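# Carry tube rack through self-closing door to desk

## Task

Take the tube rack from the counter, carry it through the door that swings shut by itself, and set it on the desk. It must be standing upright with every tube seated all the way down in its hole, and the door must be closed at the end. The rack and its tubes must never touch the floor. Either robot or both may be used. Finish by releasing the rack and backing away. No robot may topple or be left leaning.

## Robot and tools

Robots: two identical Hello Robot Stretch 3 units, r1 and r2. Each has a two-wheeled base with a passive rear omni wheel, a mast carrying a lift, and a telescoping arm that reaches out to the robot's RIGHT side. The base is 0.33 m long and 0.34 m wide and cannot strafe, so the gripper is moved forward or back by driving. A spin in place pivots about a point 0.05 m behind the front edge. With the arm pulled in and the wrist folded, a spin sweeps a 0.28 m radius circle; an unfolded, level gripper reaches past it. Now and then a loose object may get a short external shove.

Frames: base frame has its origin on the floor between the drive wheels, x forward, y left, z up. hand_pose is reported in it, at the point where closed fingertips meet; with the wrist joints at zero that frame's x points up, y back along the arm toward the mast, z toward the rear. Odometry frame is the base frame at the start. Each robot reports in its own frames, so only the pictures, lidar_m, wrist_depth_mm and head_depth_mm reveal where the robots stand relative to each other.

execute_actions: argument actions is a list holding one action or none (an empty list only returns state and images). An action is an object keyed by "r1" and/or "r2". Under each robot: "base" with exactly one of translate_m (metres, a relative drive from the base's last reported position, forward positive, -1 to 1) or rotate_rad (radians, relative turn in place, counter-clockwise/left positive, -3.2 to 3.2); "joints" with absolute targets by name: lift_m 0 to 1.1 (arm height on mast), arm_m 0 to 0.52 (extension), wrist_yaw_rad -1.345 to 4.42 (0 along the arm, positive toward the front, 3.0 folded over the base), wrist_pitch_rad -1.57 to 0.451 (0 level, negative tips fingers down), wrist_roll_rad -2.911 to 2.911 (0 fingers side by side), gripper_m -0.089 to 0.179 (bigger is wider; real fingertip gap is about 0.007 less when nearly shut and 0.025 less when fully open, and zero below 0.007), head_pan_rad -3.953 to 1.73 (0 ahead, positive left, -1.57 along the arm), head_tilt_rad -1.53 to 0.419 (negative down). Optional "contact_limits": {"arm_m": effort percent 1 to 100} halts the arm (contact_stop) when its effort reaches that level; lower is softer, too low stops instantly, and it also caps holding force until the next action. All motions in an action start at once; none lasts more than 15 s. Argument cameras: list of camera names (r1_head_camera, r1_nav_camera, r1_wrist_camera, r2_head_camera, r2_nav_camera, r2_wrist_camera, or "all"); omitted/null/all gives every camera, [] gives none. Unknown keys, names or out-of-range values reject the call and nothing moves. Anything omitted from an action may still be straining toward an earlier target without the status showing it. If a result reports a stop, later motion, wait and finished_scene calls in the same reply are skipped.

wait: seconds 0 to 10; issues nothing new and returns state and images.
zoom_image: camera name plus region [x0, y0, x1, y1] in pixels from the top-left of that camera's most recent full image, at most 504 by 504.
finished_scene: scene = the current scene's number; ends it irreversibly once the last command has been held, and reports success. The goal must already hold and keep holding. Replying with no tool call ends everything.

Results: base_status and joint_status give how each motion of the last accepted action ended: done (for the base, wheels turned the commanded amount even if slipping), off_target (resting away from target, possibly still pushing), contact_stop, time_out, torque_fault. After the last three the target is dropped; the arm or lift goes slack after a contact_stop until commanded again, and a slack lift may sink under load or keep pressing. on_its_own covers uncommanded parts; its "held at" is the held target, not the actual position; an out-of-range rest effort suggests pushing or carrying. motor_effort is percent of max, positive toward larger joint values, peak in brackets; readings are biased and noisy. Positive wheel effort pushes forward. base_odometry counts wheel turns (slip included); heading -3.142 to 3.142, left positive. turned_by_wheels and turned_by_imu give turning since the last result. base_tilt in degrees, forward and right positive, with up to about 4 degrees fixed bias. lidar_m: 12 distances in metres from the base origin, 30-degree sectors starting straight ahead and going counter-clockwise (4th left, 7th behind, 10th right), at 0.17 m height, range 0.15 to 12, "-" for nothing; it misses glass, thin legs, and its own robot (own parts can block sectors 5, 6, 9, 10 when the lift is low). wrist_depth_mm (45 to 1000) and head_depth_mm (280 to 4000) are 7x7 grids of median depths from top-left; the head grid is of the sideways image. Camera calibration gives pinhole/fisheye intrinsics and T_world_to_cam from the carrying robot's base frame, with small errors.

Speed: full speed (0.30 m/s, 1.9 rad/s) only with lift_m under 0.30, arm_m under 0.03 and wrist_yaw_rad over 2.54; otherwise 0.10 m/s and 0.63 rad/s.

Gripping: command gripper_m below the object's width to grip (lower squeezes harder, but a stall guard then weakens it, so heavy items may slip; resend a different value to re-squeeze). To release, open at least 0.02 beyond where the fingers met the object. Readings and done do not confirm a grasp.

Cautions: fold or unfold the wrist only with lift_m 0.32 to 0.95, wrist_pitch_rad -0.4 and roll near 0; once folded, lift may go down to 0.25. Keep pitch at -0.5 or lower when yaw is below -0.4. Robots pressing into each other hard ends the run; once bases touch, any further driving is a hard press, and no state line reports robot contact. Same base commands differ by up to 2.5 cm per metre between robots, which strains a shared load. Arm pushes against rigid things with the gripper above about 0.45 m, repeated pushes, driving while gripping something fixed, or snagging furniture (especially in reverse) can tip a robot; back off in small steps, free the gripper, and lower lift_m to about 0.2 if it stays leaning. Wrist servos shut off for 10 s after sustained heavy effort. Avoid drops, slams and hard impacts; keep the rack and tubes off the floor.

Each tool is called after "Request:" by a JSON object that holds its "fn" and its "kwargs".

## Session

Request:
{"fn": "execute_actions", "kwargs": {"actions": []}}

Scene clock: 0.00 s.
r1.base_odometry: x=+0.000 y=+0.000 heading=+0.000 (m, m, rad; r1's odometry frame)
r1.turned_by_wheels: +0.000 (rad since the last result)
r1.turned_by_imu: +0.000 (rad since the last result)
r1.base_tilt: forward=-2.5 right=-0.9 (deg)
r1.lidar_m: 1.89 2.00 2.39 1.54 1.17 0.72 0.64 0.64 0.77 0.85 0.85 1.02
r1.head_depth_mm: 1369 1389 1400 1419 1441 1448 1472 / 1615 1707 1732 1772 1781 1812 1840 / 1669 2067 2051 2037 2007 1990 1963 / 1661 2014 2019 1977 1967 1923 1908 / 1650 1973 1943 1936 1905 1894 1853 / 1630 1904 1877 1865 1847 1820 1806 / 1626 1861 1861 1829 1800 1792 1771
r1.base_status: not commanded
r1.joint_positions: lift_m=+0.573 arm_m=+0.003 wrist_yaw_rad=+3.097 wrist_pitch_rad=-0.440 wrist_roll_rad=-0.015 gripper_m=+0.037 head_pan_rad=-0.018 head_tilt_rad=-0.011
r1.joint_status: not commanded
r1.motor_effort: left_wheel=+0 right_wheel=+0 lift_m=+27 arm_m=+0 wrist_yaw_rad=+0 wrist_pitch_rad=+7 wrist_roll_rad=+0 gripper_m=-1 head_pan_rad=+0 head_tilt_rad=+2 (%)
r1.hand_pose: x=-0.0114 y=+0.0736 z=+0.5803 quat_wxyz=(+0.169, +0.688, +0.141, +0.692) (m; r1's base frame)
r1.wrist_depth_mm: - - - - - - - / - - - - - - - / - - - - - - - / - - - - - - - / 986 - - - - - - / 862 866 866 864 873 857 854 / 747 742 - 744 711 733 743
r2.base_odometry: x=+0.000 y=+0.000 heading=+0.000 (m, m, rad; r2's odometry frame)
r2.turned_by_wheels: +0.000 (rad since the last result)
r2.turned_by_imu: +0.000 (rad since the last result)
r2.base_tilt: forward=+2.9 right=+1.2 (deg)
r2.lidar_m: 1.42 2.49 1.89 1.80 1.10 0.78 0.75 0.77 0.87 0.83 0.85 1.15
r2.head_depth_mm: 1953 2115 2149 2176 2214 2241 1976 / 2040 2293 2312 2339 2362 2374 1982 / 2030 2280 2304 1483 2341 2354 1834 / 2016 2269 2288 2320 2336 2363 1997 / 2012 2272 2304 2297 2324 2359 2017 / 2000 2252 2273 2293 2316 2355 2017 / 1991 2234 2280 2285 2335 2344 2018
r2.base_status: not commanded
r2.joint_positions: lift_m=+0.403 arm_m=+0.002 wrist_yaw_rad=+3.019 wrist_pitch_rad=-0.381 wrist_roll_rad=+0.014 gripper_m=+0.037 head_pan_rad=-0.001 head_tilt_rad=+0.002
r2.joint_status: not commanded
r2.motor_effort: left_wheel=-1 right_wheel=+0 lift_m=+30 arm_m=+0 wrist_yaw_rad=+0 wrist_pitch_rad=+7 wrist_roll_rad=+0 gripper_m=+0 head_pan_rad=+0 head_tilt_rad=+1 (%)
r2.hand_pose: x=+0.0068 y=+0.0798 z=+0.4245 quat_wxyz=(+0.177, +0.706, +0.090, +0.680) (m; r2's base frame)
r2.wrist_depth_mm: - - - - - - - / - - - - - - - / - - - - - - - / 997 919 943 975 935 911 919 / 765 765 - 772 783 765 766 / 652 647 - 632 610 637 630 / 558 566 - 566 546 553 536
pictures: r1_head_camera (sideways: a quarter turn clockwise sets it upright), r1_nav_camera (sideways: a quarter turn counterclockwise sets it upright), r1_wrist_camera, r2_head_camera (sideways: a quarter turn clockwise sets it upright), r2_nav_camera (sideways: a quarter turn counterclockwise sets it upright), r2_wrist_camera
Images, in order (width x height): r1_head_camera 896x504, r1_nav_camera 672x504, r1_wrist_camera 644x364, r2_head_camera 896x504, r2_nav_camera 672x504, r2_wrist_camera 644x364.

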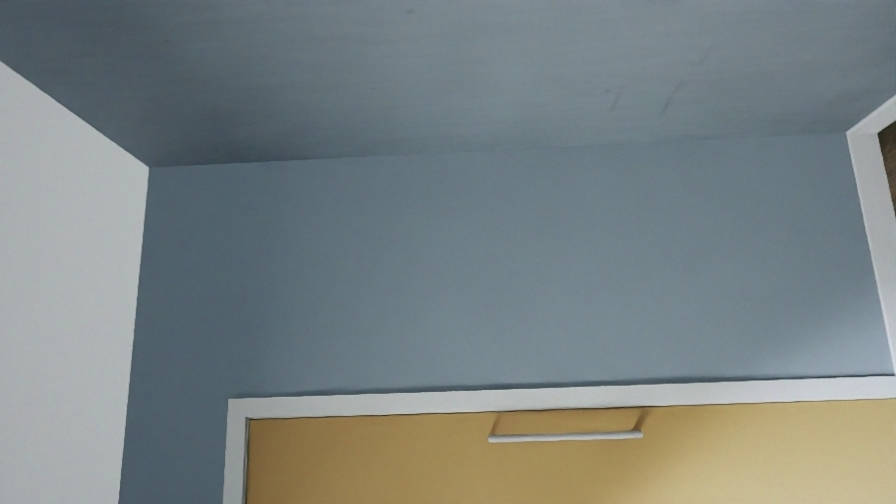

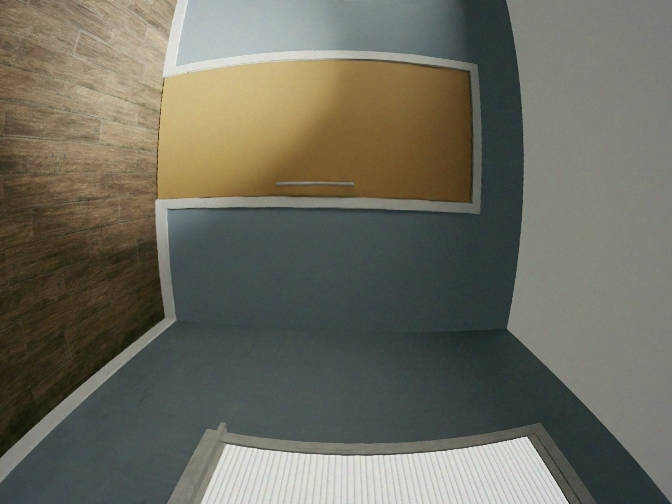

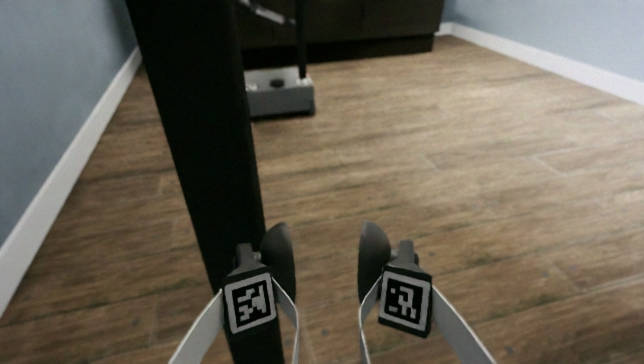

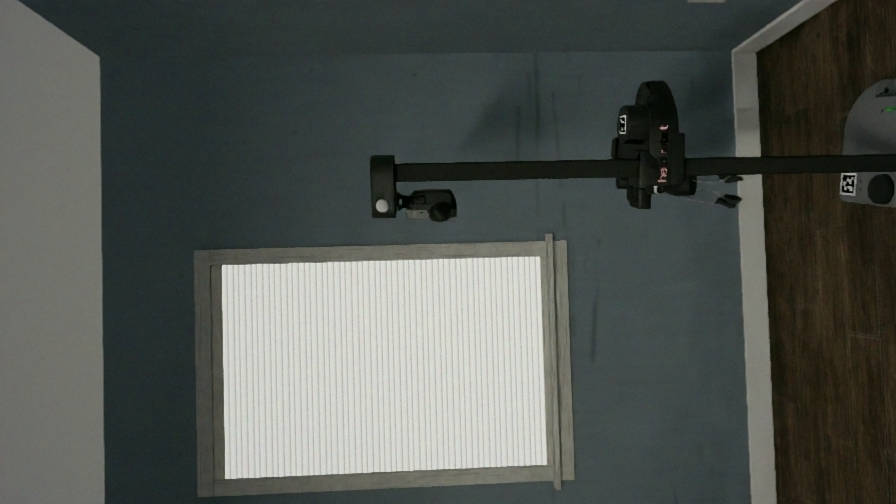

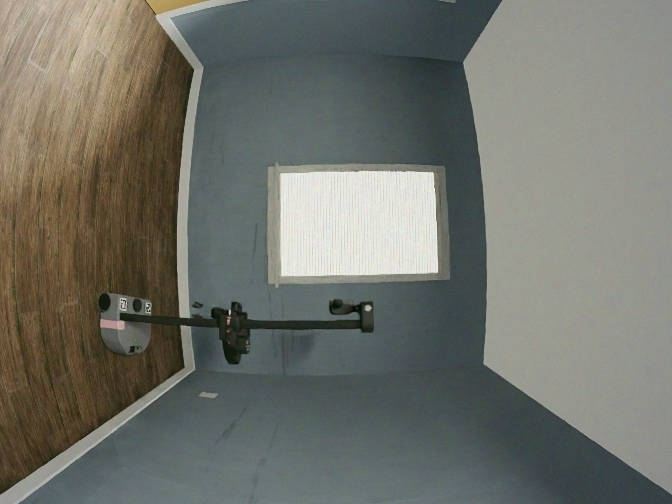

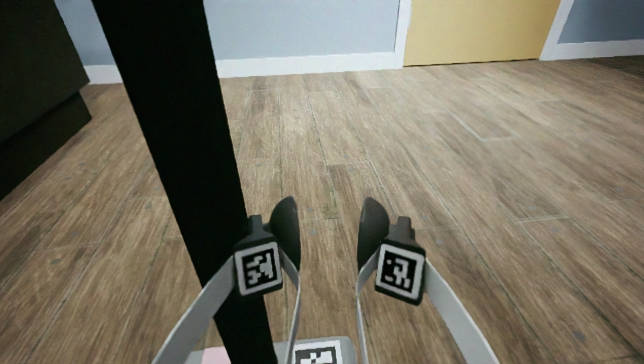

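Request:
{"fn": "execute_actions", "kwargs": {"actions": [{"r1":{"base":{"rotate_rad":0.36},"joints":{"lift_m":0.27,"head_tilt_rad":-0.5}},"r2":{"base":{"rotate_rad":-1.55},"joints":{"lift_m":0.9,"head_pan_rad":-1.57,"head_tilt_rad":-0.4}}}], "cameras": ["r2_nav_camera","r2_head_camera"]}}

Request:
{"fn": "execute_actions", "kwargs": {"actions": [{"r1":{"base":{"translate_m":1}}}], "cameras": []}}

Request:
{"fn": "execute_actions", "kwargs": {"actions": [{"r1":{"base":{"translate_m":0.8}}}], "cameras": ["r1_nav_camera"]}}

Scene clock: 13.57 s.
r1.base_odometry: x=+0.000 y=+0.000 heading=+0.360 (m, m, rad; r1's odometry frame)
r1.turned_by_wheels: +0.360 (rad since the last result)
r1.turned_by_imu: +0.358 (rad since the last result)
r1.base_tilt: forward=-2.5 right=-1.0 (deg)
r1.lidar_m: 1.98 2.16 1.43 1.56 0.79 0.65 0.64 0.70 0.85 0.85 0.93 1.44
r1.head_depth_mm: 1601 1716 1864 2044 2080 1599 1300 / 1617 1748 1904 2069 2090 1603 1301 / 1634 1733 1909 2100 2082 1608 1305 / 1639 1773 1947 2123 2091 1612 1306 / 1666 1797 1976 2150 2130 1621 1311 / 1677 1809 1982 2169 2113 1615 1311 / 1684 1845 2016 2202 2122 1628 1313
r1.base_status: done
r1.joint_positions: lift_m=+0.270 arm_m=+0.003 wrist_yaw_rad=+3.097 wrist_pitch_rad=-0.441 wrist_roll_rad=-0.015 gripper_m=+0.037 head_pan_rad=-0.018 head_tilt_rad=-0.494
r1.joint_status: all done
r1.motor_effort: left_wheel=-4(8) right_wheel=+2(5) lift_m=+22(23) arm_m=+0(1) wrist_yaw_rad=+0(0) wrist_pitch_rad=+7(7) wrist_roll_rad=+0(1) gripper_m=-1(0) head_pan_rad=+0(0) head_tilt_rad=-3(35) (%)
r1.hand_pose: x=-0.0114 y=+0.0736 z=+0.2777 quat_wxyz=(+0.169, +0.688, +0.141, +0.692) (m; r1's base frame)
r1.wrist_depth_mm: 715 867 - - - - - / 744 908 - - - - - / 732 853 917 890 888 880 876 / 690 711 - 700 696 700 676 / 594 594 - 583 588 580 569 / 500 515 - 518 504 489 491 / 447 - - - 419 424 423
r2.base_odometry: x=+0.000 y=+0.000 heading=-1.550 (m, m, rad; r2's odometry frame)
r2.turned_by_wheels: -1.550 (rad since the last result)
r2.turned_by_imu: -1.546 (rad since the last result)
r2.base_tilt: forward=+2.8 right=+1.3 (deg)
r2.lidar_m: 0.83 0.86 1.17 1.46 2.50 1.87 1.80 1.07 0.78 0.75 0.77 0.86
r2.head_depth_mm: 1117 1206 1279 883 862 966 1046 / 1116 1207 1276 888 859 961 1069 / 1115 1206 1275 894 858 959 1078 / 1109 1204 1274 900 854 954 1060 / 1111 1201 1279 906 850 952 1057 / 1109 1198 1291 908 848 950 1075 / 1109 1199 1284 916 849 946 1073
r2.base_status: done
r2.joint_positions: lift_m=+0.900 arm_m=+0.002 wrist_yaw_rad=+3.019 wrist_pitch_rad=-0.381 wrist_roll_rad=+0.014 gripper_m=+0.037 head_pan_rad=-1.563 head_tilt_rad=-0.395
r2.joint_status: all done
r2.motor_effort: left_wheel=+3(8) right_wheel=-3(7) lift_m=+38(39) arm_m=-1(0) wrist_yaw_rad=+0(0) wrist_pitch_rad=+7(7) wrist_roll_rad=+0(0) gripper_m=-2(1) head_pan_rad=-2(34) head_tilt_rad=-2(18) (%)
r2.hand_pose: x=+0.0067 y=+0.0797 z=+0.9206 quat_wxyz=(+0.177, +0.706, +0.090, +0.680) (m; r2's base frame)
r2.wrist_depth_mm: - - - - - - 850 / - - - - - - 861 / - - - - - - 919 / - - - - - - 902 / - - - - - - 914 / - - - - - - 881 / - - - - - - 922
pictures: r2_head_camera (sideways: a quarter turn clockwise sets it upright), r2_nav_camera (sideways: a quarter turn counterclockwise sets it upright)
camera_calibration (this result's frames):
r2_head_camera: T_world_to_cam=[[-0.000118352, 0.411935, -0.911213, 1.20897], [0.999985, 0.00508602, 0.00216937, -0.00437635], [0.00552809, -0.911199, -0.411929, 0.490969], [0, 0, 0, 1]] pos_world=[0.00180525, -0.050625, 1.30388]
r2_nav_camera: T_world_to_cam=[[-0.0222375, -0.370073, 0.928737, -1.16226], [-0.99833, -0.0413183, -0.0403679, 0.109686], [0.0533129, -0.928084, -0.368536, 0.432347], [0, 0, 0, 1]] pos_world=[0.0606075, -0.0243332, 1.24319]
Images, in order (width x height): r2_head_camera 896x504, r2_nav_camera 672x504.

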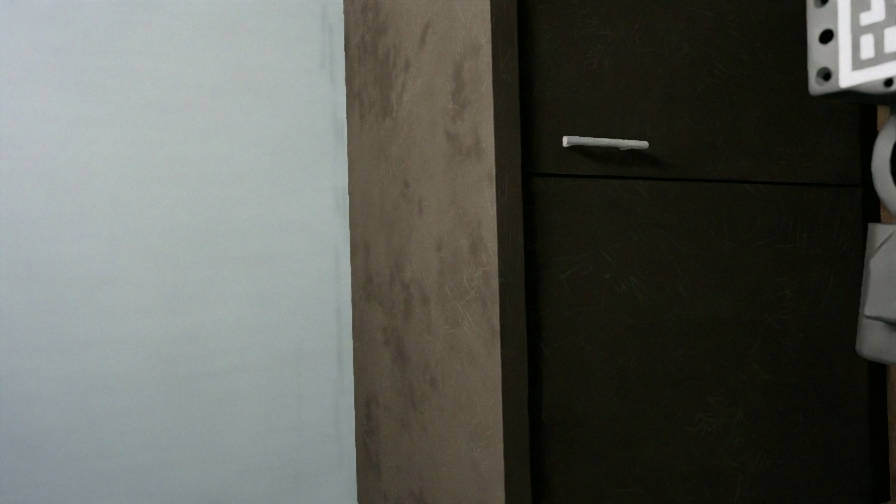

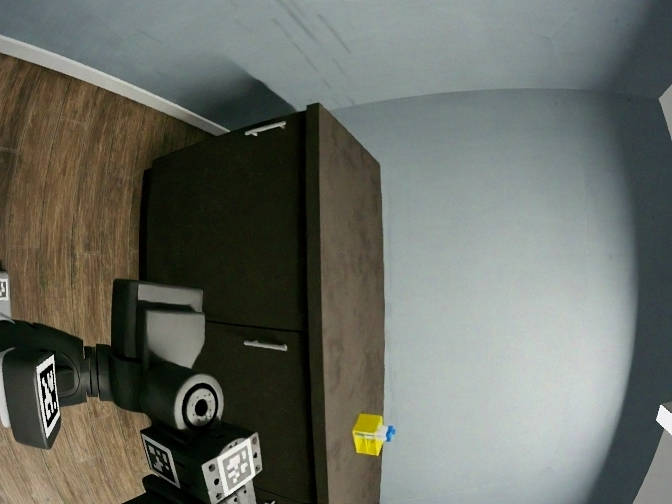

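Scene clock: 18.60 s.
r1.base_odometry: x=+0.936 y=+0.352 heading=+0.360 (m, m, rad; r1's odometry frame)
r1.turned_by_wheels: +0.000 (rad since the last result)
r1.turned_by_imu: +0.006 (rad since the last result)
r1.base_tilt: forward=-2.4 right=-1.0 (deg)
r1.lidar_m: 1.00 1.10 1.73 2.16 2.01 1.64 1.62 1.24 1.01 1.01 1.11 1.00
r1.head_depth_mm: 778 842 915 1000 1109 1235 1292 / 794 847 916 1013 1123 1249 1300 / 800 868 943 1033 1144 1282 1298 / 810 874 952 1046 1157 1309 1308 / 817 888 964 1061 1178 1322 1313 / 826 897 980 1077 1194 1354 1317 / 835 909 992 1090 1213 1372 1313
r1.base_status: done
r1.joint_positions: lift_m=+0.270 arm_m=+0.003 wrist_yaw_rad=+3.097 wrist_pitch_rad=-0.441 wrist_roll_rad=-0.015 gripper_m=+0.037 head_pan_rad=-0.018 head_tilt_rad=-0.495
r1.joint_status: not commanded
r1.motor_effort: left_wheel=-3(10) right_wheel=+2(5) lift_m=+22(23) arm_m=+1(0) wrist_yaw_rad=+0(0) wrist_pitch_rad=+7(7) wrist_roll_rad=+0(0) gripper_m=+0(0) head_pan_rad=+0(0) head_tilt_rad=-2(3) (%)
r1.hand_pose: x=-0.0114 y=+0.0736 z=+0.2777 quat_wxyz=(+0.169, +0.688, +0.141, +0.692) (m; r1's base frame)
r1.wrist_depth_mm: - - - - - - - / - - - - - - - / 928 947 893 892 894 905 859 / 735 720 - 712 684 698 686 / 590 587 - 589 609 563 568 / 502 511 - 517 500 491 500 / 447 - - - 420 425 426
r2.base_odometry: x=+0.000 y=+0.000 heading=-1.550 (m, m, rad; r2's odometry frame)
r2.turned_by_wheels: +0.000 (rad since the last result)
r2.turned_by_imu: +0.001 (rad since the last result)
r2.base_tilt: forward=+2.9 right=+1.2 (deg)
r2.lidar_m: 0.83 0.86 1.17 2.42 2.50 1.87 1.80 1.07 0.78 0.75 0.77 0.86
r2.head_depth_mm: 1114 1205 1280 882 861 967 1047 / 1121 1205 1283 891 863 961 1072 / 1114 1200 1279 894 857 957 1075 / 1113 1207 1273 899 853 954 1064 / 1111 1197 1278 906 850 952 1055 / 1109 1196 1280 911 852 948 1076 / 1109 1199 1283 915 845 945 1069
r2.base_status: not commanded
r2.joint_positions: lift_m=+0.900 arm_m=+0.002 wrist_yaw_rad=+3.019 wrist_pitch_rad=-0.381 wrist_roll_rad=+0.014 gripper_m=+0.037 head_pan_rad=-1.563 head_tilt_rad=-0.395
r2.joint_status: not commanded
r2.motor_effort: left_wheel=+3(3) right_wheel=-4(4) lift_m=+39(38) arm_m=+0(0) wrist_yaw_rad=+0(0) wrist_pitch_rad=+7(7) wrist_roll_rad=+0(0) gripper_m=-1(1) head_pan_rad=-3(3) head_tilt_rad=-2(2) (%)
r2.hand_pose: x=+0.0067 y=+0.0797 z=+0.9206 quat_wxyz=(+0.177, +0.706, +0.090, +0.680) (m; r2's base frame)
r2.wrist_depth_mm: - - - - - - 847 / - - - - - - 873 / - - - - - - 894 / - - - - - - 899 / - - - - - - 920 / - - - - - - 912 / - - - - - - 923
pictures: none
No camera images: the call's "cameras" was empty. Leave "cameras" out to get every camera's image.

Scene clock: 22.97 s.
r1.base_odometry: x=+1.685 y=+0.634 heading=+0.360 (m, m, rad; r1's odometry frame)
r1.turned_by_wheels: +0.000 (rad since the last result)
r1.turned_by_imu: +0.005 (rad since the last result)
r1.base_tilt: forward=-2.5 right=-1.0 (deg)
r1.lidar_m: 0.21 0.24 0.37 2.05 1.89 2.42 2.41 1.40 1.14 0.51 0.26 0.21
r1.head_depth_mm: - - - - - - - / - - - - - - - / - - - - - - - / - - - - - - - / - - - - - - - / - - - - - - - / - - - - - - -
r1.base_status: done
r1.joint_positions: lift_m=+0.270 arm_m=+0.003 wrist_yaw_rad=+3.097 wrist_pitch_rad=-0.441 wrist_roll_rad=-0.015 gripper_m=+0.037 head_pan_rad=-0.018 head_tilt_rad=-0.495
r1.joint_status: not commanded
r1.motor_effort: left_wheel=-4(9) right_wheel=+2(5) lift_m=+23(23) arm_m=+0(0) wrist_yaw_rad=+0(0) wrist_pitch_rad=+7(7) wrist_roll_rad=+0(0) gripper_m=-1(0) head_pan_rad=+0(0) head_tilt_rad=-2(2) (%)
r1.hand_pose: x=-0.0114 y=+0.0736 z=+0.2777 quat_wxyz=(+0.169, +0.688, +0.141, +0.692) (m; r1's base frame)
r1.wrist_depth_mm: - - - - - 541 334 / - - - - - 536 330 / 913 906 899 886 889 525 324 / 713 722 - 714 710 518 322 / 595 594 - 577 594 509 320 / 501 514 - 511 503 466 315 / 445 - - - 415 430 311
r2.base_odometry: x=+0.000 y=+0.000 heading=-1.550 (m, m, rad; r2's odometry frame)
r2.turned_by_wheels: +0.000 (rad since the last result)
r2.turned_by_imu: +0.001 (rad since the last result)
r2.base_tilt: forward=+2.8 right=+1.3 (deg)
r2.lidar_m: 0.83 0.86 1.16 2.42 2.51 1.87 1.80 1.08 0.78 0.75 0.78 0.86
r2.head_depth_mm: 1116 1213 1285 884 863 964 1047 / 1121 1212 1278 890 860 963 1066 / 1117 1203 1277 895 856 956 1074 / 1112 1202 1273 901 856 956 1063 / 1109 1203 1276 905 851 954 1056 / 1112 1198 1285 908 849 950 1075 / 1106 1196 1284 917 848 945 1073
r2.base_status: not commanded
r2.joint_positions: lift_m=+0.900 arm_m=+0.002 wrist_yaw_rad=+3.019 wrist_pitch_rad=-0.381 wrist_roll_rad=+0.014 gripper_m=+0.037 head_pan_rad=-1.563 head_tilt_rad=-0.395
r2.joint_status: not commanded
r2.motor_effort: left_wheel=+3(3) right_wheel=-4(4) lift_m=+39(39) arm_m=+0(0) wrist_yaw_rad=-1(0) wrist_pitch_rad=+7(7) wrist_roll_rad=+0(0) gripper_m=-2(0) head_pan_rad=-3(3) head_tilt_rad=-1(1) (%)
r2.hand_pose: x=+0.0067 y=+0.0797 z=+0.9206 quat_wxyz=(+0.177, +0.706, +0.090, +0.680) (m; r2's base frame)
r2.wrist_depth_mm: - - - - - - 848 / - - - - - - 872 / - - - - - - 865 / - - - - - - 863 / - - - - - - 899 / - - - - - - 929 / - - - - - - 912
pictures: r1_nav_camera (sideways: a quarter turn counterclockwise sets it upright)
camera_calibration (this result's frames):
r1_nav_camera: T_world_to_cam=[[0.470635, -0.00655061, 0.882304, -1.11343], [0.00319548, -0.999953, -0.00912862, 0.0643076], [0.882322, 0.00711564, -0.470592, 0.561843], [0, 0, 0, 1]] pos_world=[0.0280867, 0.053013, 1.24737]
Images, in order (width x height): r1_nav_camera 672x504.

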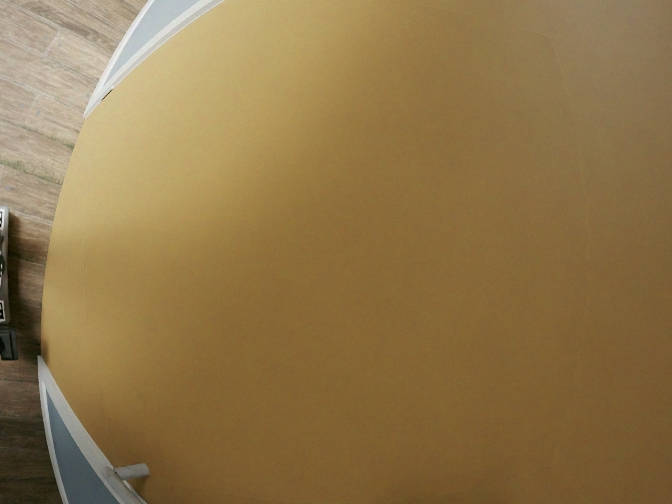

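Request:
{"fn": "execute_actions", "kwargs": {"actions": [{"r1":{"base":{"translate_m":0.3},"joints":{"wrist_yaw_rad":2.5,"head_tilt_rad":-1.2}},"r2":{"base":{"translate_m":-0.5},"joints":{"wrist_yaw_rad":0,"gripper_m":0.17}}}], "cameras": ["r1_nav_camera","r2_head_camera"]}}

Scene clock: 38.80 s.
r1.base_odometry: x=+1.965 y=+0.739 heading=+0.360 (m, m, rad; r1's odometry frame)
r1.turned_by_wheels: +0.000 (rad since the last result)
r1.turned_by_imu: -0.171 (rad since the last result)
r1.base_tilt: forward=-2.4 right=-0.9 (deg)
r1.lidar_m: - - 0.15 0.20 1.75 1.61 2.57 1.66 1.20 0.21 0.15 -
r1.head_depth_mm: - - - - - 1131 1088 / - - - - - 1133 1096 / - - - - - - - / - - - - - - - / - - - - - - - / - - - - - 1118 - / - - - - - 1118 1081
r1.base_status: translate_m off_target (by the wheels' count: +0.2997 of +0.3000)
r1.joint_positions: lift_m=+0.270 arm_m=+0.003 wrist_yaw_rad=+2.938 wrist_pitch_rad=-0.478 wrist_roll_rad=-0.016 gripper_m=+0.036 head_pan_rad=-0.019 head_tilt_rad=-1.200
r1.joint_status: wrist_yaw_rad off_target (ended at +2.938, target +2.500); the others done
r1.on_its_own: wrist_yaw_rad is held at +2.913, not at your +2.500, by its stall guard, which is not easing now; left_wheel is at rest, and its effort (+59) is outside its rest range (-18 to +18); right_wheel is at rest, and its effort (+20) is outside its rest range (-18 to +18); wrist_yaw_rad is at rest, and its effort (-21) is outside its rest range (-12 to +12)
r1.motor_effort: left_wheel=+59(100) right_wheel=+20(43) lift_m=+27(29) arm_m=-1(1) wrist_yaw_rad=-21(100) wrist_pitch_rad=+29(42) wrist_roll_rad=+0(1) gripper_m=+9(28) head_pan_rad=+0(14) head_tilt_rad=+0(43) (%)
r1.hand_pose: x=+0.0226 y=+0.0641 z=+0.2694 quat_wxyz=(+0.236, +0.695, +0.099, +0.672) (m; r1's base frame)
r1.wrist_depth_mm: - - - 224 109 72 54 / - - - 247 115 75 55 / 853 - 816 274 121 77 57 / 682 - 661 314 126 79 58 / 566 547 578 380 132 82 59 / 474 500 - - 127 85 61 / - - - - 155 88 62
r2.base_odometry: x=-0.011 y=+0.500 heading=-1.550 (m, m, rad; r2's odometry frame)
r2.turned_by_wheels: +0.000 (rad since the last result)
r2.turned_by_imu: +0.001 (rad since the last result)
r2.base_tilt: forward=+2.8 right=+1.3 (deg)
r2.lidar_m: 1.33 1.37 1.87 2.41 1.74 1.35 1.30 1.09 0.79 0.75 0.78 1.06
r2.head_depth_mm: 1122 1210 1285 885 868 973 1055 / 1119 1209 1283 890 866 955 1099 / 1118 1206 1278 893 867 948 - / 1116 1202 1282 902 862 949 1092 / 1114 1207 1271 905 857 946 1104 / 1114 1202 1288 909 858 958 1087 / 1109 1197 1287 915 854 956 1084
r2.base_status: done
r2.joint_positions: lift_m=+0.900 arm_m=+0.002 wrist_yaw_rad=+0.002 wrist_pitch_rad=-0.381 wrist_roll_rad=+0.014 gripper_m=+0.170 head_pan_rad=-1.563 head_tilt_rad=-0.395
r2.joint_status: all done
r2.motor_effort: left_wheel=+3(3) right_wheel=-3(7) lift_m=+38(38) arm_m=-1(1) wrist_yaw_rad=-2(3) wrist_pitch_rad=+7(7) wrist_roll_rad=+0(0) gripper_m=-2(83) head_pan_rad=-2(3) head_tilt_rad=-2(2) (%)
r2.hand_pose: x=-0.0210 y=-0.3763 z=+0.9206 quat_wxyz=(+0.690, +0.134, -0.699, -0.135) (m; r2's base frame)
r2.wrist_depth_mm: 745 725 724 681 683 680 663 / 498 496 481 486 480 482 469 / 564 559 551 551 555 551 543 / 640 640 629 621 617 619 624 / 740 691 696 715 697 682 691 / 804 856 834 801 823 822 797 / - - - - - - -
pictures: r1_nav_camera (sideways: a quarter turn counterclockwise sets it upright), r2_head_camera (sideways: a quarter turn clockwise sets it upright)
camera_calibration (this result's frames):
r1_nav_camera: T_world_to_cam=[[0.93005, -0.015951, 0.367087, -0.444879], [-0.00896208, -0.999745, -0.0207356, 0.0794785], [0.367324, 0.0159953, -0.929956, 1.16236], [0, 0, 0, 1]] pos_world=[-0.0124887, 0.0537697, 1.2459]
r2_head_camera: T_world_to_cam=[[-0.000118401, 0.411935, -0.911213, 1.20897], [0.999985, 0.00508614, 0.00216937, -0.00437635], [0.0055282, -0.911199, -0.411929, 0.490969], [0, 0, 0, 1]] pos_world=[0.00180525, -0.050625, 1.30388]
Images, in order (width x height): r1_nav_camera 672x504, r2_head_camera 896x504.

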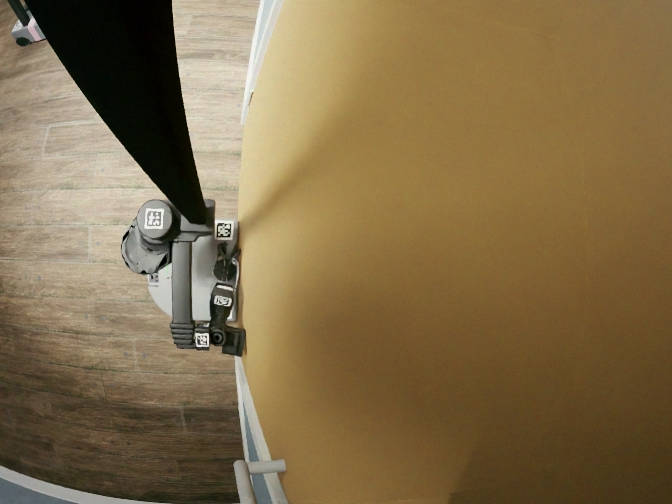

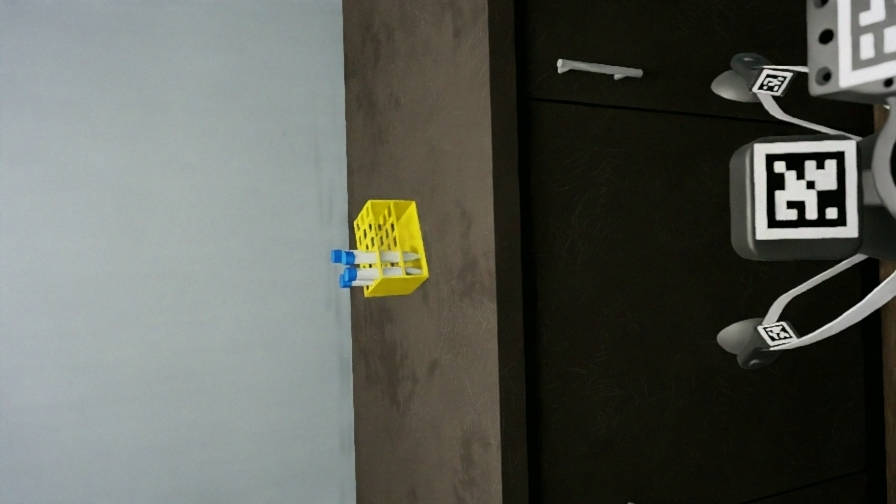

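Request:
{"fn": "execute_actions", "kwargs": {"actions": [{"r1":{"base":{"translate_m":-0.85},"joints":{"wrist_yaw_rad":3.0,"lift_m":0.85}},"r2":{"base":{"rotate_rad":0.38},"joints":{"wrist_pitch_rad":0,"gripper_m":0.179,"lift_m":0.86}}}], "cameras": []}}

Request:
{"fn": "execute_actions", "kwargs": {"actions": [{"r1":{"base":{"rotate_rad":1.57},"joints":{"wrist_yaw_rad":0,"gripper_m":0.15,"head_pan_rad":-1.57,"head_tilt_rad":-0.5}},"r2":{"base":{"translate_m":-0.35},"joints":{"arm_m":0.3}}}], "cameras": []}}

Request:
{"fn": "execute_actions", "kwargs": {"actions": [{"r1":{"base":{"translate_m":-0.18},"joints":{"wrist_pitch_rad":0,"arm_m":0.25}}}]}}

Scene clock: 65.47 s.
r1.base_odometry: x=+1.170 y=+0.440 heading=+0.360 (m, m, rad; r1's odometry frame)
r1.turned_by_wheels: +0.000 (rad since the last result)
r1.turned_by_imu: -0.001 (rad since the last result)
r1.base_tilt: forward=-2.4 right=-0.9 (deg)
r1.lidar_m: 0.90 0.93 1.26 1.16 1.16 1.80 1.73 1.68 1.22 1.17 1.21 0.94
r1.head_depth_mm: 895 1111 1454 1400 1279 1173 - / 885 1103 1428 1394 1278 1174 - / 882 1090 1434 1392 1269 1177 - / 874 1080 1420 1388 1270 1180 - / 865 1070 1402 1379 1263 1171 - / 859 1059 1383 1378 1264 1174 1090 / 848 1046 1359 1373 1256 1156 1079
r1.base_status: done
r1.joint_positions: lift_m=+0.850 arm_m=+0.003 wrist_yaw_rad=+2.998 wrist_pitch_rad=-0.446 wrist_roll_rad=-0.016 gripper_m=+0.037 head_pan_rad=-0.020 head_tilt_rad=-1.198
r1.joint_status: all done
r1.motor_effort: left_wheel=+1(46) right_wheel=+0(17) lift_m=+30(36) arm_m=-1(1) wrist_yaw_rad=+1(29) wrist_pitch_rad=+10(29) wrist_roll_rad=+1(1) gripper_m=+0(9) head_pan_rad=+1(1) head_tilt_rad=+0(1) (%)
r1.hand_pose: x=+0.0103 y=+0.0707 z=+0.8562 quat_wxyz=(+0.205, +0.693, +0.109, +0.682) (m; r1's base frame)
r1.wrist_depth_mm: - - - - - - 943 / - - - - - - 965 / - - - - - - 966 / - - - - - - 945 / - - - - - - - / - - - - - - - / - - - - - - -
r2.base_odometry: x=-0.011 y=+0.500 heading=-1.170 (m, m, rad; r2's odometry frame)
r2.turned_by_wheels: +0.380 (rad since the last result)
r2.turned_by_imu: +0.381 (rad since the last result)
r2.base_tilt: forward=+2.6 right=+1.2 (deg)
r2.lidar_m: 1.33 1.66 2.41 1.14 1.42 1.30 1.31 0.83 0.75 0.76 0.94 1.33
r2.head_depth_mm: 1077 1159 1229 884 806 890 990 / 1115 1195 1269 891 844 945 1045 / 1154 1246 1315 894 883 978 - / 1195 1292 1370 899 928 1038 1231 / 1240 1348 1411 927 983 1097 1263 / 1289 1401 1464 966 1037 1195 1332 / 1341 1469 1549 1007 1107 1264 1332
r2.base_status: done
r2.joint_positions: lift_m=+0.860 arm_m=+0.002 wrist_yaw_rad=+0.001 wrist_pitch_rad=-0.021 wrist_roll_rad=+0.014 gripper_m=+0.179 head_pan_rad=-1.563 head_tilt_rad=-0.395
r2.joint_status: all done
r2.motor_effort: left_wheel=-4(9) right_wheel=+3(7) lift_m=+20(33) arm_m=-1(0) wrist_yaw_rad=-1(2) wrist_pitch_rad=+9(11) wrist_roll_rad=+0(0) gripper_m=-1(51) head_pan_rad=-2(3) head_tilt_rad=-2(1) (%)
r2.hand_pose: x=-0.0211 y=-0.4031 z=+0.9698 quat_wxyz=(+0.702, +0.008, -0.712, -0.007) (m; r2's base frame)
r2.wrist_depth_mm: - - - - - 917 821 / - - - - - 920 858 / - - - - - 648 873 / - 777 664 571 519 478 482 / - 781 710 604 537 492 421 / - 843 734 634 557 502 439 / - 940 782 658 581 528 474
pictures: none
No camera images: the call's "cameras" was empty. Leave "cameras" out to get every camera's image.

Scene clock: 70.50 s.
r1.base_odometry: x=+1.170 y=+0.440 heading=+1.930 (m, m, rad; r1's odometry frame)
r1.turned_by_wheels: +1.570 (rad since the last result)
r1.turned_by_imu: +1.554 (rad since the last result)
r1.base_tilt: forward=-2.4 right=-1.0 (deg)
r1.lidar_m: 1.25 2.07 1.80 1.73 1.67 1.22 1.17 1.21 0.94 0.90 0.93 1.26
r1.head_depth_mm: 733 794 859 959 1072 1202 1278 / 732 785 856 952 1060 1189 1260 / 729 790 864 953 1056 1188 - / 725 786 859 946 1053 1186 1276 / 722 784 852 936 1042 1172 1260 / 719 780 851 934 1036 1160 1265 / 717 776 843 930 1028 1153 1266
r1.base_status: done
r1.joint_positions: lift_m=+0.850 arm_m=+0.003 wrist_yaw_rad=+0.002 wrist_pitch_rad=-0.446 wrist_roll_rad=-0.016 gripper_m=+0.150 head_pan_rad=-1.563 head_tilt_rad=-0.507
r1.joint_status: all done
r1.motor_effort: left_wheel=-4(10) right_wheel=+2(5) lift_m=+30(30) arm_m=-1(1) wrist_yaw_rad=-2(2) wrist_pitch_rad=+10(10) wrist_roll_rad=+0(1) gripper_m=-1(81) head_pan_rad=-5(55) head_tilt_rad=+5(38) (%)
r1.hand_pose: x=-0.0211 y=-0.3685 z=+0.8562 quat_wxyz=(+0.695, +0.159, -0.684, -0.155) (m; r1's base frame)
r1.wrist_depth_mm: 587 591 600 598 603 608 615 / 645 626 654 644 660 648 660 / 689 693 704 706 719 723 720 / 754 768 769 774 783 815 809 / 843 835 847 873 916 895 901 / 924 - 940 - - - - / - - - - - - -
r2.base_odometry: x=-0.147 y=+0.822 heading=-1.170 (m, m, rad; r2's odometry frame)
r2.turned_by_wheels: +0.000 (rad since the last result)
r2.turned_by_imu: +0.001 (rad since the last result)
r2.base_tilt: forward=+2.9 right=+1.4 (deg)
r2.lidar_m: 1.67 2.06 1.33 1.65 1.07 0.97 0.98 0.69 0.63 0.63 0.78 1.65
r2.head_depth_mm: 977 1045 1133 884 682 - 834 / 1007 1086 1159 943 - 772 866 / 1046 1126 1206 944 - 817 921 / 1080 1173 1246 898 788 862 984 / 1123 1216 1298 933 813 913 1050 / 1167 1270 1351 909 854 975 1128 / 1213 1327 1410 913 911 1044 1242
r2.base_status: done
r2.joint_positions: lift_m=+0.860 arm_m=+0.300 wrist_yaw_rad=+0.001 wrist_pitch_rad=-0.020 wrist_roll_rad=+0.014 gripper_m=+0.179 head_pan_rad=-1.563 head_tilt_rad=-0.395
r2.joint_status: all done
r2.motor_effort: left_wheel=-4(9) right_wheel=+3(5) lift_m=+21(19) arm_m=+3(3) wrist_yaw_rad=-1(2) wrist_pitch_rad=+9(9) wrist_roll_rad=+0(0) gripper_m=-1(0) head_pan_rad=-2(3) head_tilt_rad=-2(2) (%)
r2.hand_pose: x=-0.0212 y=-0.7004 z=+0.9700 quat_wxyz=(+0.702, +0.008, -0.712, -0.007) (m; r2's base frame)
r2.wrist_depth_mm: - 945 806 728 662 590 526 / - - 845 751 665 606 541 / - 995 883 384 696 620 567 / 482 488 490 376 427 491 484 / 301 321 299 297 295 299 299 / 228 211 214 215 215 214 229 / 195 177 170 169 168 168 162
pictures: none
No camera images: the call's "cameras" was empty. Leave "cameras" out to get every camera's image.

Scene clock: 73.83 s.
r1.base_odometry: x=+1.233 y=+0.271 heading=+1.930 (m, m, rad; r1's odometry frame)
r1.turned_by_wheels: +0.000 (rad since the last result)
r1.turned_by_imu: +0.000 (rad since the last result)
r1.base_tilt: forward=-2.5 right=-0.9 (deg)
r1.lidar_m: 1.43 2.26 1.80 1.72 1.43 1.03 0.99 1.02 0.94 0.90 0.93 1.27
r1.head_depth_mm: 737 798 876 966 1047 - 1251 / 729 792 868 955 - 1225 1289 / 728 790 862 940 - 1216 1281 / 728 780 850 931 1065 1201 1279 / 724 787 854 941 1045 1176 1264 / 723 780 854 938 1037 1165 1268 / 718 778 846 930 1028 1156 1266
r1.base_status: done
r1.joint_positions: lift_m=+0.850 arm_m=+0.250 wrist_yaw_rad=+0.001 wrist_pitch_rad=-0.022 wrist_roll_rad=-0.016 gripper_m=+0.150 head_pan_rad=-1.563 head_tilt_rad=-0.507
r1.joint_status: all done
r1.motor_effort: left_wheel=-4(10) right_wheel=+2(3) lift_m=+31(30) arm_m=+5(5) wrist_yaw_rad=-1(2) wrist_pitch_rad=+12(13) wrist_roll_rad=+0(0) gripper_m=-1(1) head_pan_rad=-4(5) head_tilt_rad=+4(4) (%)
r1.hand_pose: x=-0.0212 y=-0.6503 z=+0.9589 quat_wxyz=(+0.713, +0.008, -0.701, -0.007) (m; r1's base frame)
r1.wrist_depth_mm: 379 383 381 383 385 384 392 / 390 391 392 395 396 401 405 / 400 397 409 410 399 408 414 / 415 411 411 417 410 429 431 / 422 422 428 435 427 443 445 / 436 - 445 447 437 454 451 / 445 452 450 455 451 460 470
r2.base_odometry: x=-0.147 y=+0.822 heading=-1.170 (m, m, rad; r2's odometry frame)
r2.turned_by_wheels: +0.000 (rad since the last result)
r2.turned_by_imu: +0.000 (rad since the last result)
r2.base_tilt: forward=+2.9 right=+1.2 (deg)
r2.lidar_m: 1.67 2.06 1.51 1.66 1.07 0.97 0.98 0.69 0.63 0.63 0.78 1.65
r2.head_depth_mm: 976 1045 1128 885 682 - 834 / 1009 1084 1159 944 - 772 867 / 1044 1125 1204 944 - 815 919 / 1084 1171 1249 897 786 865 985 / 1118 1213 1302 933 811 912 1046 / 1165 1273 1348 909 856 973 1131 / 1215 1326 1408 914 909 1043 1236
r2.base_status: not commanded
r2.joint_positions: lift_m=+0.860 arm_m=+0.300 wrist_yaw_rad=+0.001 wrist_pitch_rad=-0.020 wrist_roll_rad=+0.014 gripper_m=+0.179 head_pan_rad=-1.563 head_tilt_rad=-0.395
r2.joint_status: not commanded
r2.motor_effort: left_wheel=-4(4) right_wheel=+3(3) lift_m=+20(20) arm_m=+3(2) wrist_yaw_rad=-1(1) wrist_pitch_rad=+9(9) wrist_roll_rad=+0(0) gripper_m=+0(1) head_pan_rad=-3(2) head_tilt_rad=-2(2) (%)
r2.hand_pose: x=-0.0212 y=-0.7004 z=+0.9700 quat_wxyz=(+0.702, +0.008, -0.712, -0.007) (m; r2's base frame)
r2.wrist_depth_mm: - 948 799 709 643 594 542 / - 963 837 740 663 602 532 / - 960 888 385 679 617 582 / 491 485 474 377 429 481 486 / 302 322 297 300 296 300 297 / 230 210 215 217 215 216 227 / 194 176 168 169 169 168 161
pictures: r1_head_camera (sideways: a quarter turn clockwise sets it upright), r1_nav_camera (sideways: a quarter turn counterclockwise sets it upright), r1_wrist_camera, r2_head_camera (sideways: a quarter turn clockwise sets it upright), r2_nav_camera (sideways: a quarter turn counterclockwise sets it upright), r2_wrist_camera
camera_calibration (this result's frames):
r1_head_camera: T_world_to_cam=[[0.0380777, 0.443326, -0.895551, 1.18646], [0.998376, -0.0548835, 0.0152806, -0.0248309], [-0.0423768, -0.894679, -0.444695, 0.531947], [0, 0, 0, 1]] pos_world=[0.00215509, -0.0514303, 1.29947]
r1_nav_camera: T_world_to_cam=[[0.00565247, -0.481515, 0.87642, -1.10292], [-0.99954, -0.028826, -0.00939079, 0.0707654], [0.0297855, -0.875964, -0.481457, 0.58118], [0, 0, 0, 1]] pos_world=[0.0596564, -0.0199391, 1.2471]
r1_wrist_camera: T_world_to_cam=[[-0.999852, 0.0131338, 0.011073, -0.0220169], [-0.00836296, 0.190897, -0.981574, 1.10083], [-0.0150056, -0.981522, -0.190759, -0.287253], [0, 0, 0, 1]] pos_world=[-0.0171179, -0.491801, 1.02599]
r2_head_camera: T_world_to_cam=[[-0.000115611, 0.412052, -0.91116, 1.2089], [0.999985, 0.00507692, 0.00216904, -0.00437592], [0.00551965, -0.911146, -0.412046, 0.491121], [0, 0, 0, 1]] pos_world=[0.0018048, -0.0506253, 1.30388]
r2_nav_camera: T_world_to_cam=[[-0.0222399, -0.370191, 0.928689, -1.1622], [-0.998331, -0.0413043, -0.0403722, 0.109692], [0.0533043, -0.928037, -0.368655, 0.432502], [0, 0, 0, 1]] pos_world=[0.0606072, -0.0243262, 1.24319]
r2_wrist_camera: T_world_to_cam=[[-0.999938, -0.0036925, -0.0104777, -0.0151915], [0.00922274, 0.249875, -0.968234, 1.14028], [0.00619331, -0.968271, -0.249826, -0.271172], [0, 0, 0, 1]] pos_world=[-0.0240276, -0.547552, 1.03616]
Images, in order (width x height): r1_head_camera 896x504, r1_nav_camera 672x504, r1_wrist_camera 644x364, r2_head_camera 896x504, r2_nav_camera 672x504, r2_wrist_camera 644x364.

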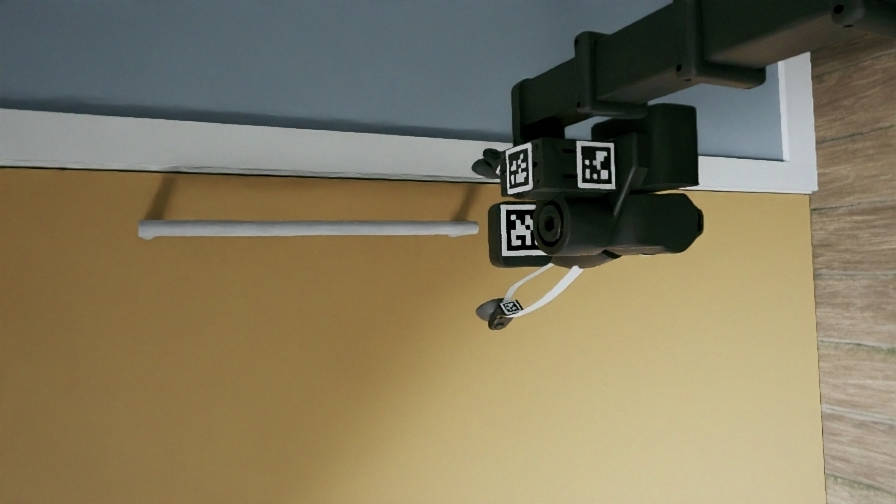

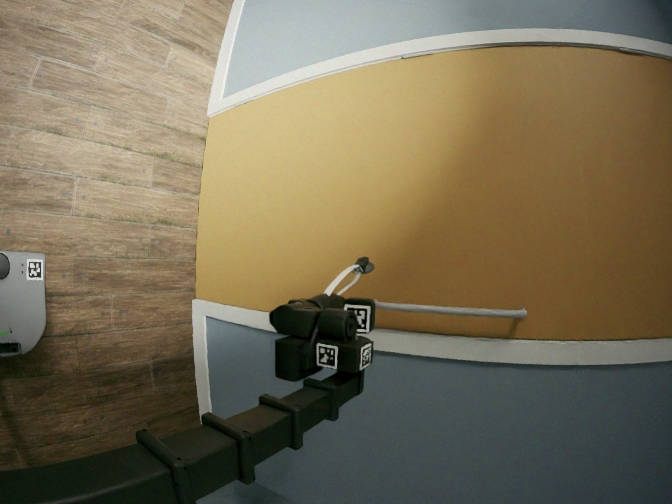

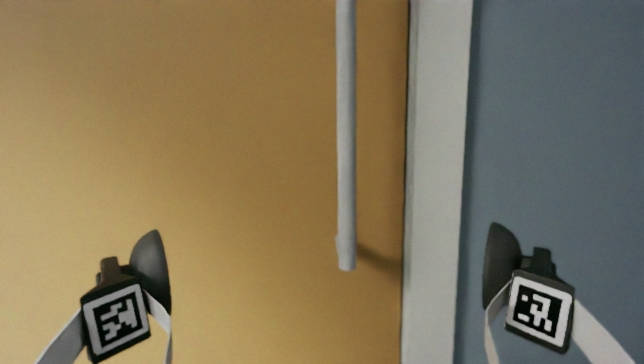

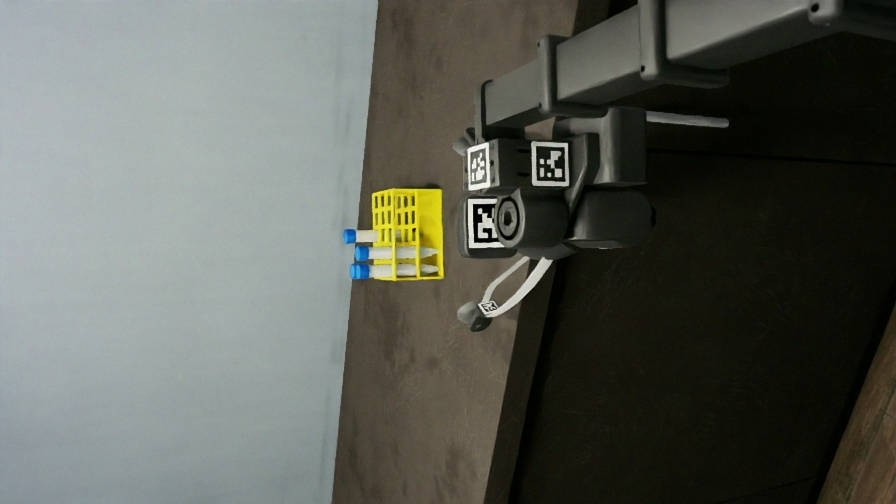

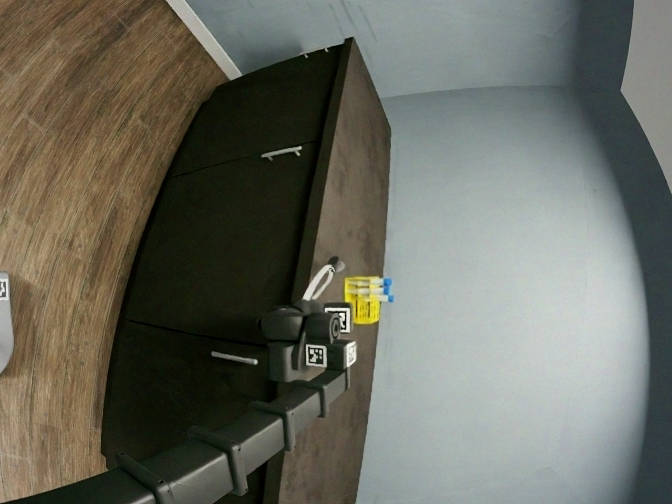

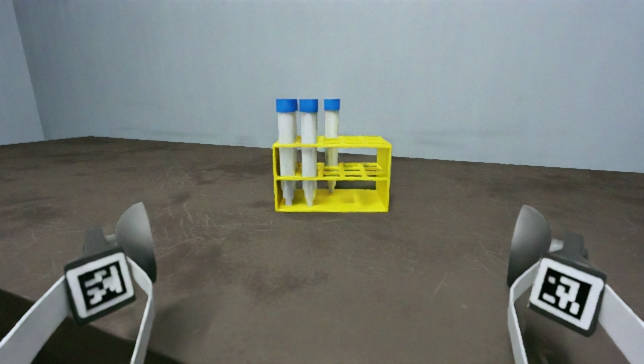

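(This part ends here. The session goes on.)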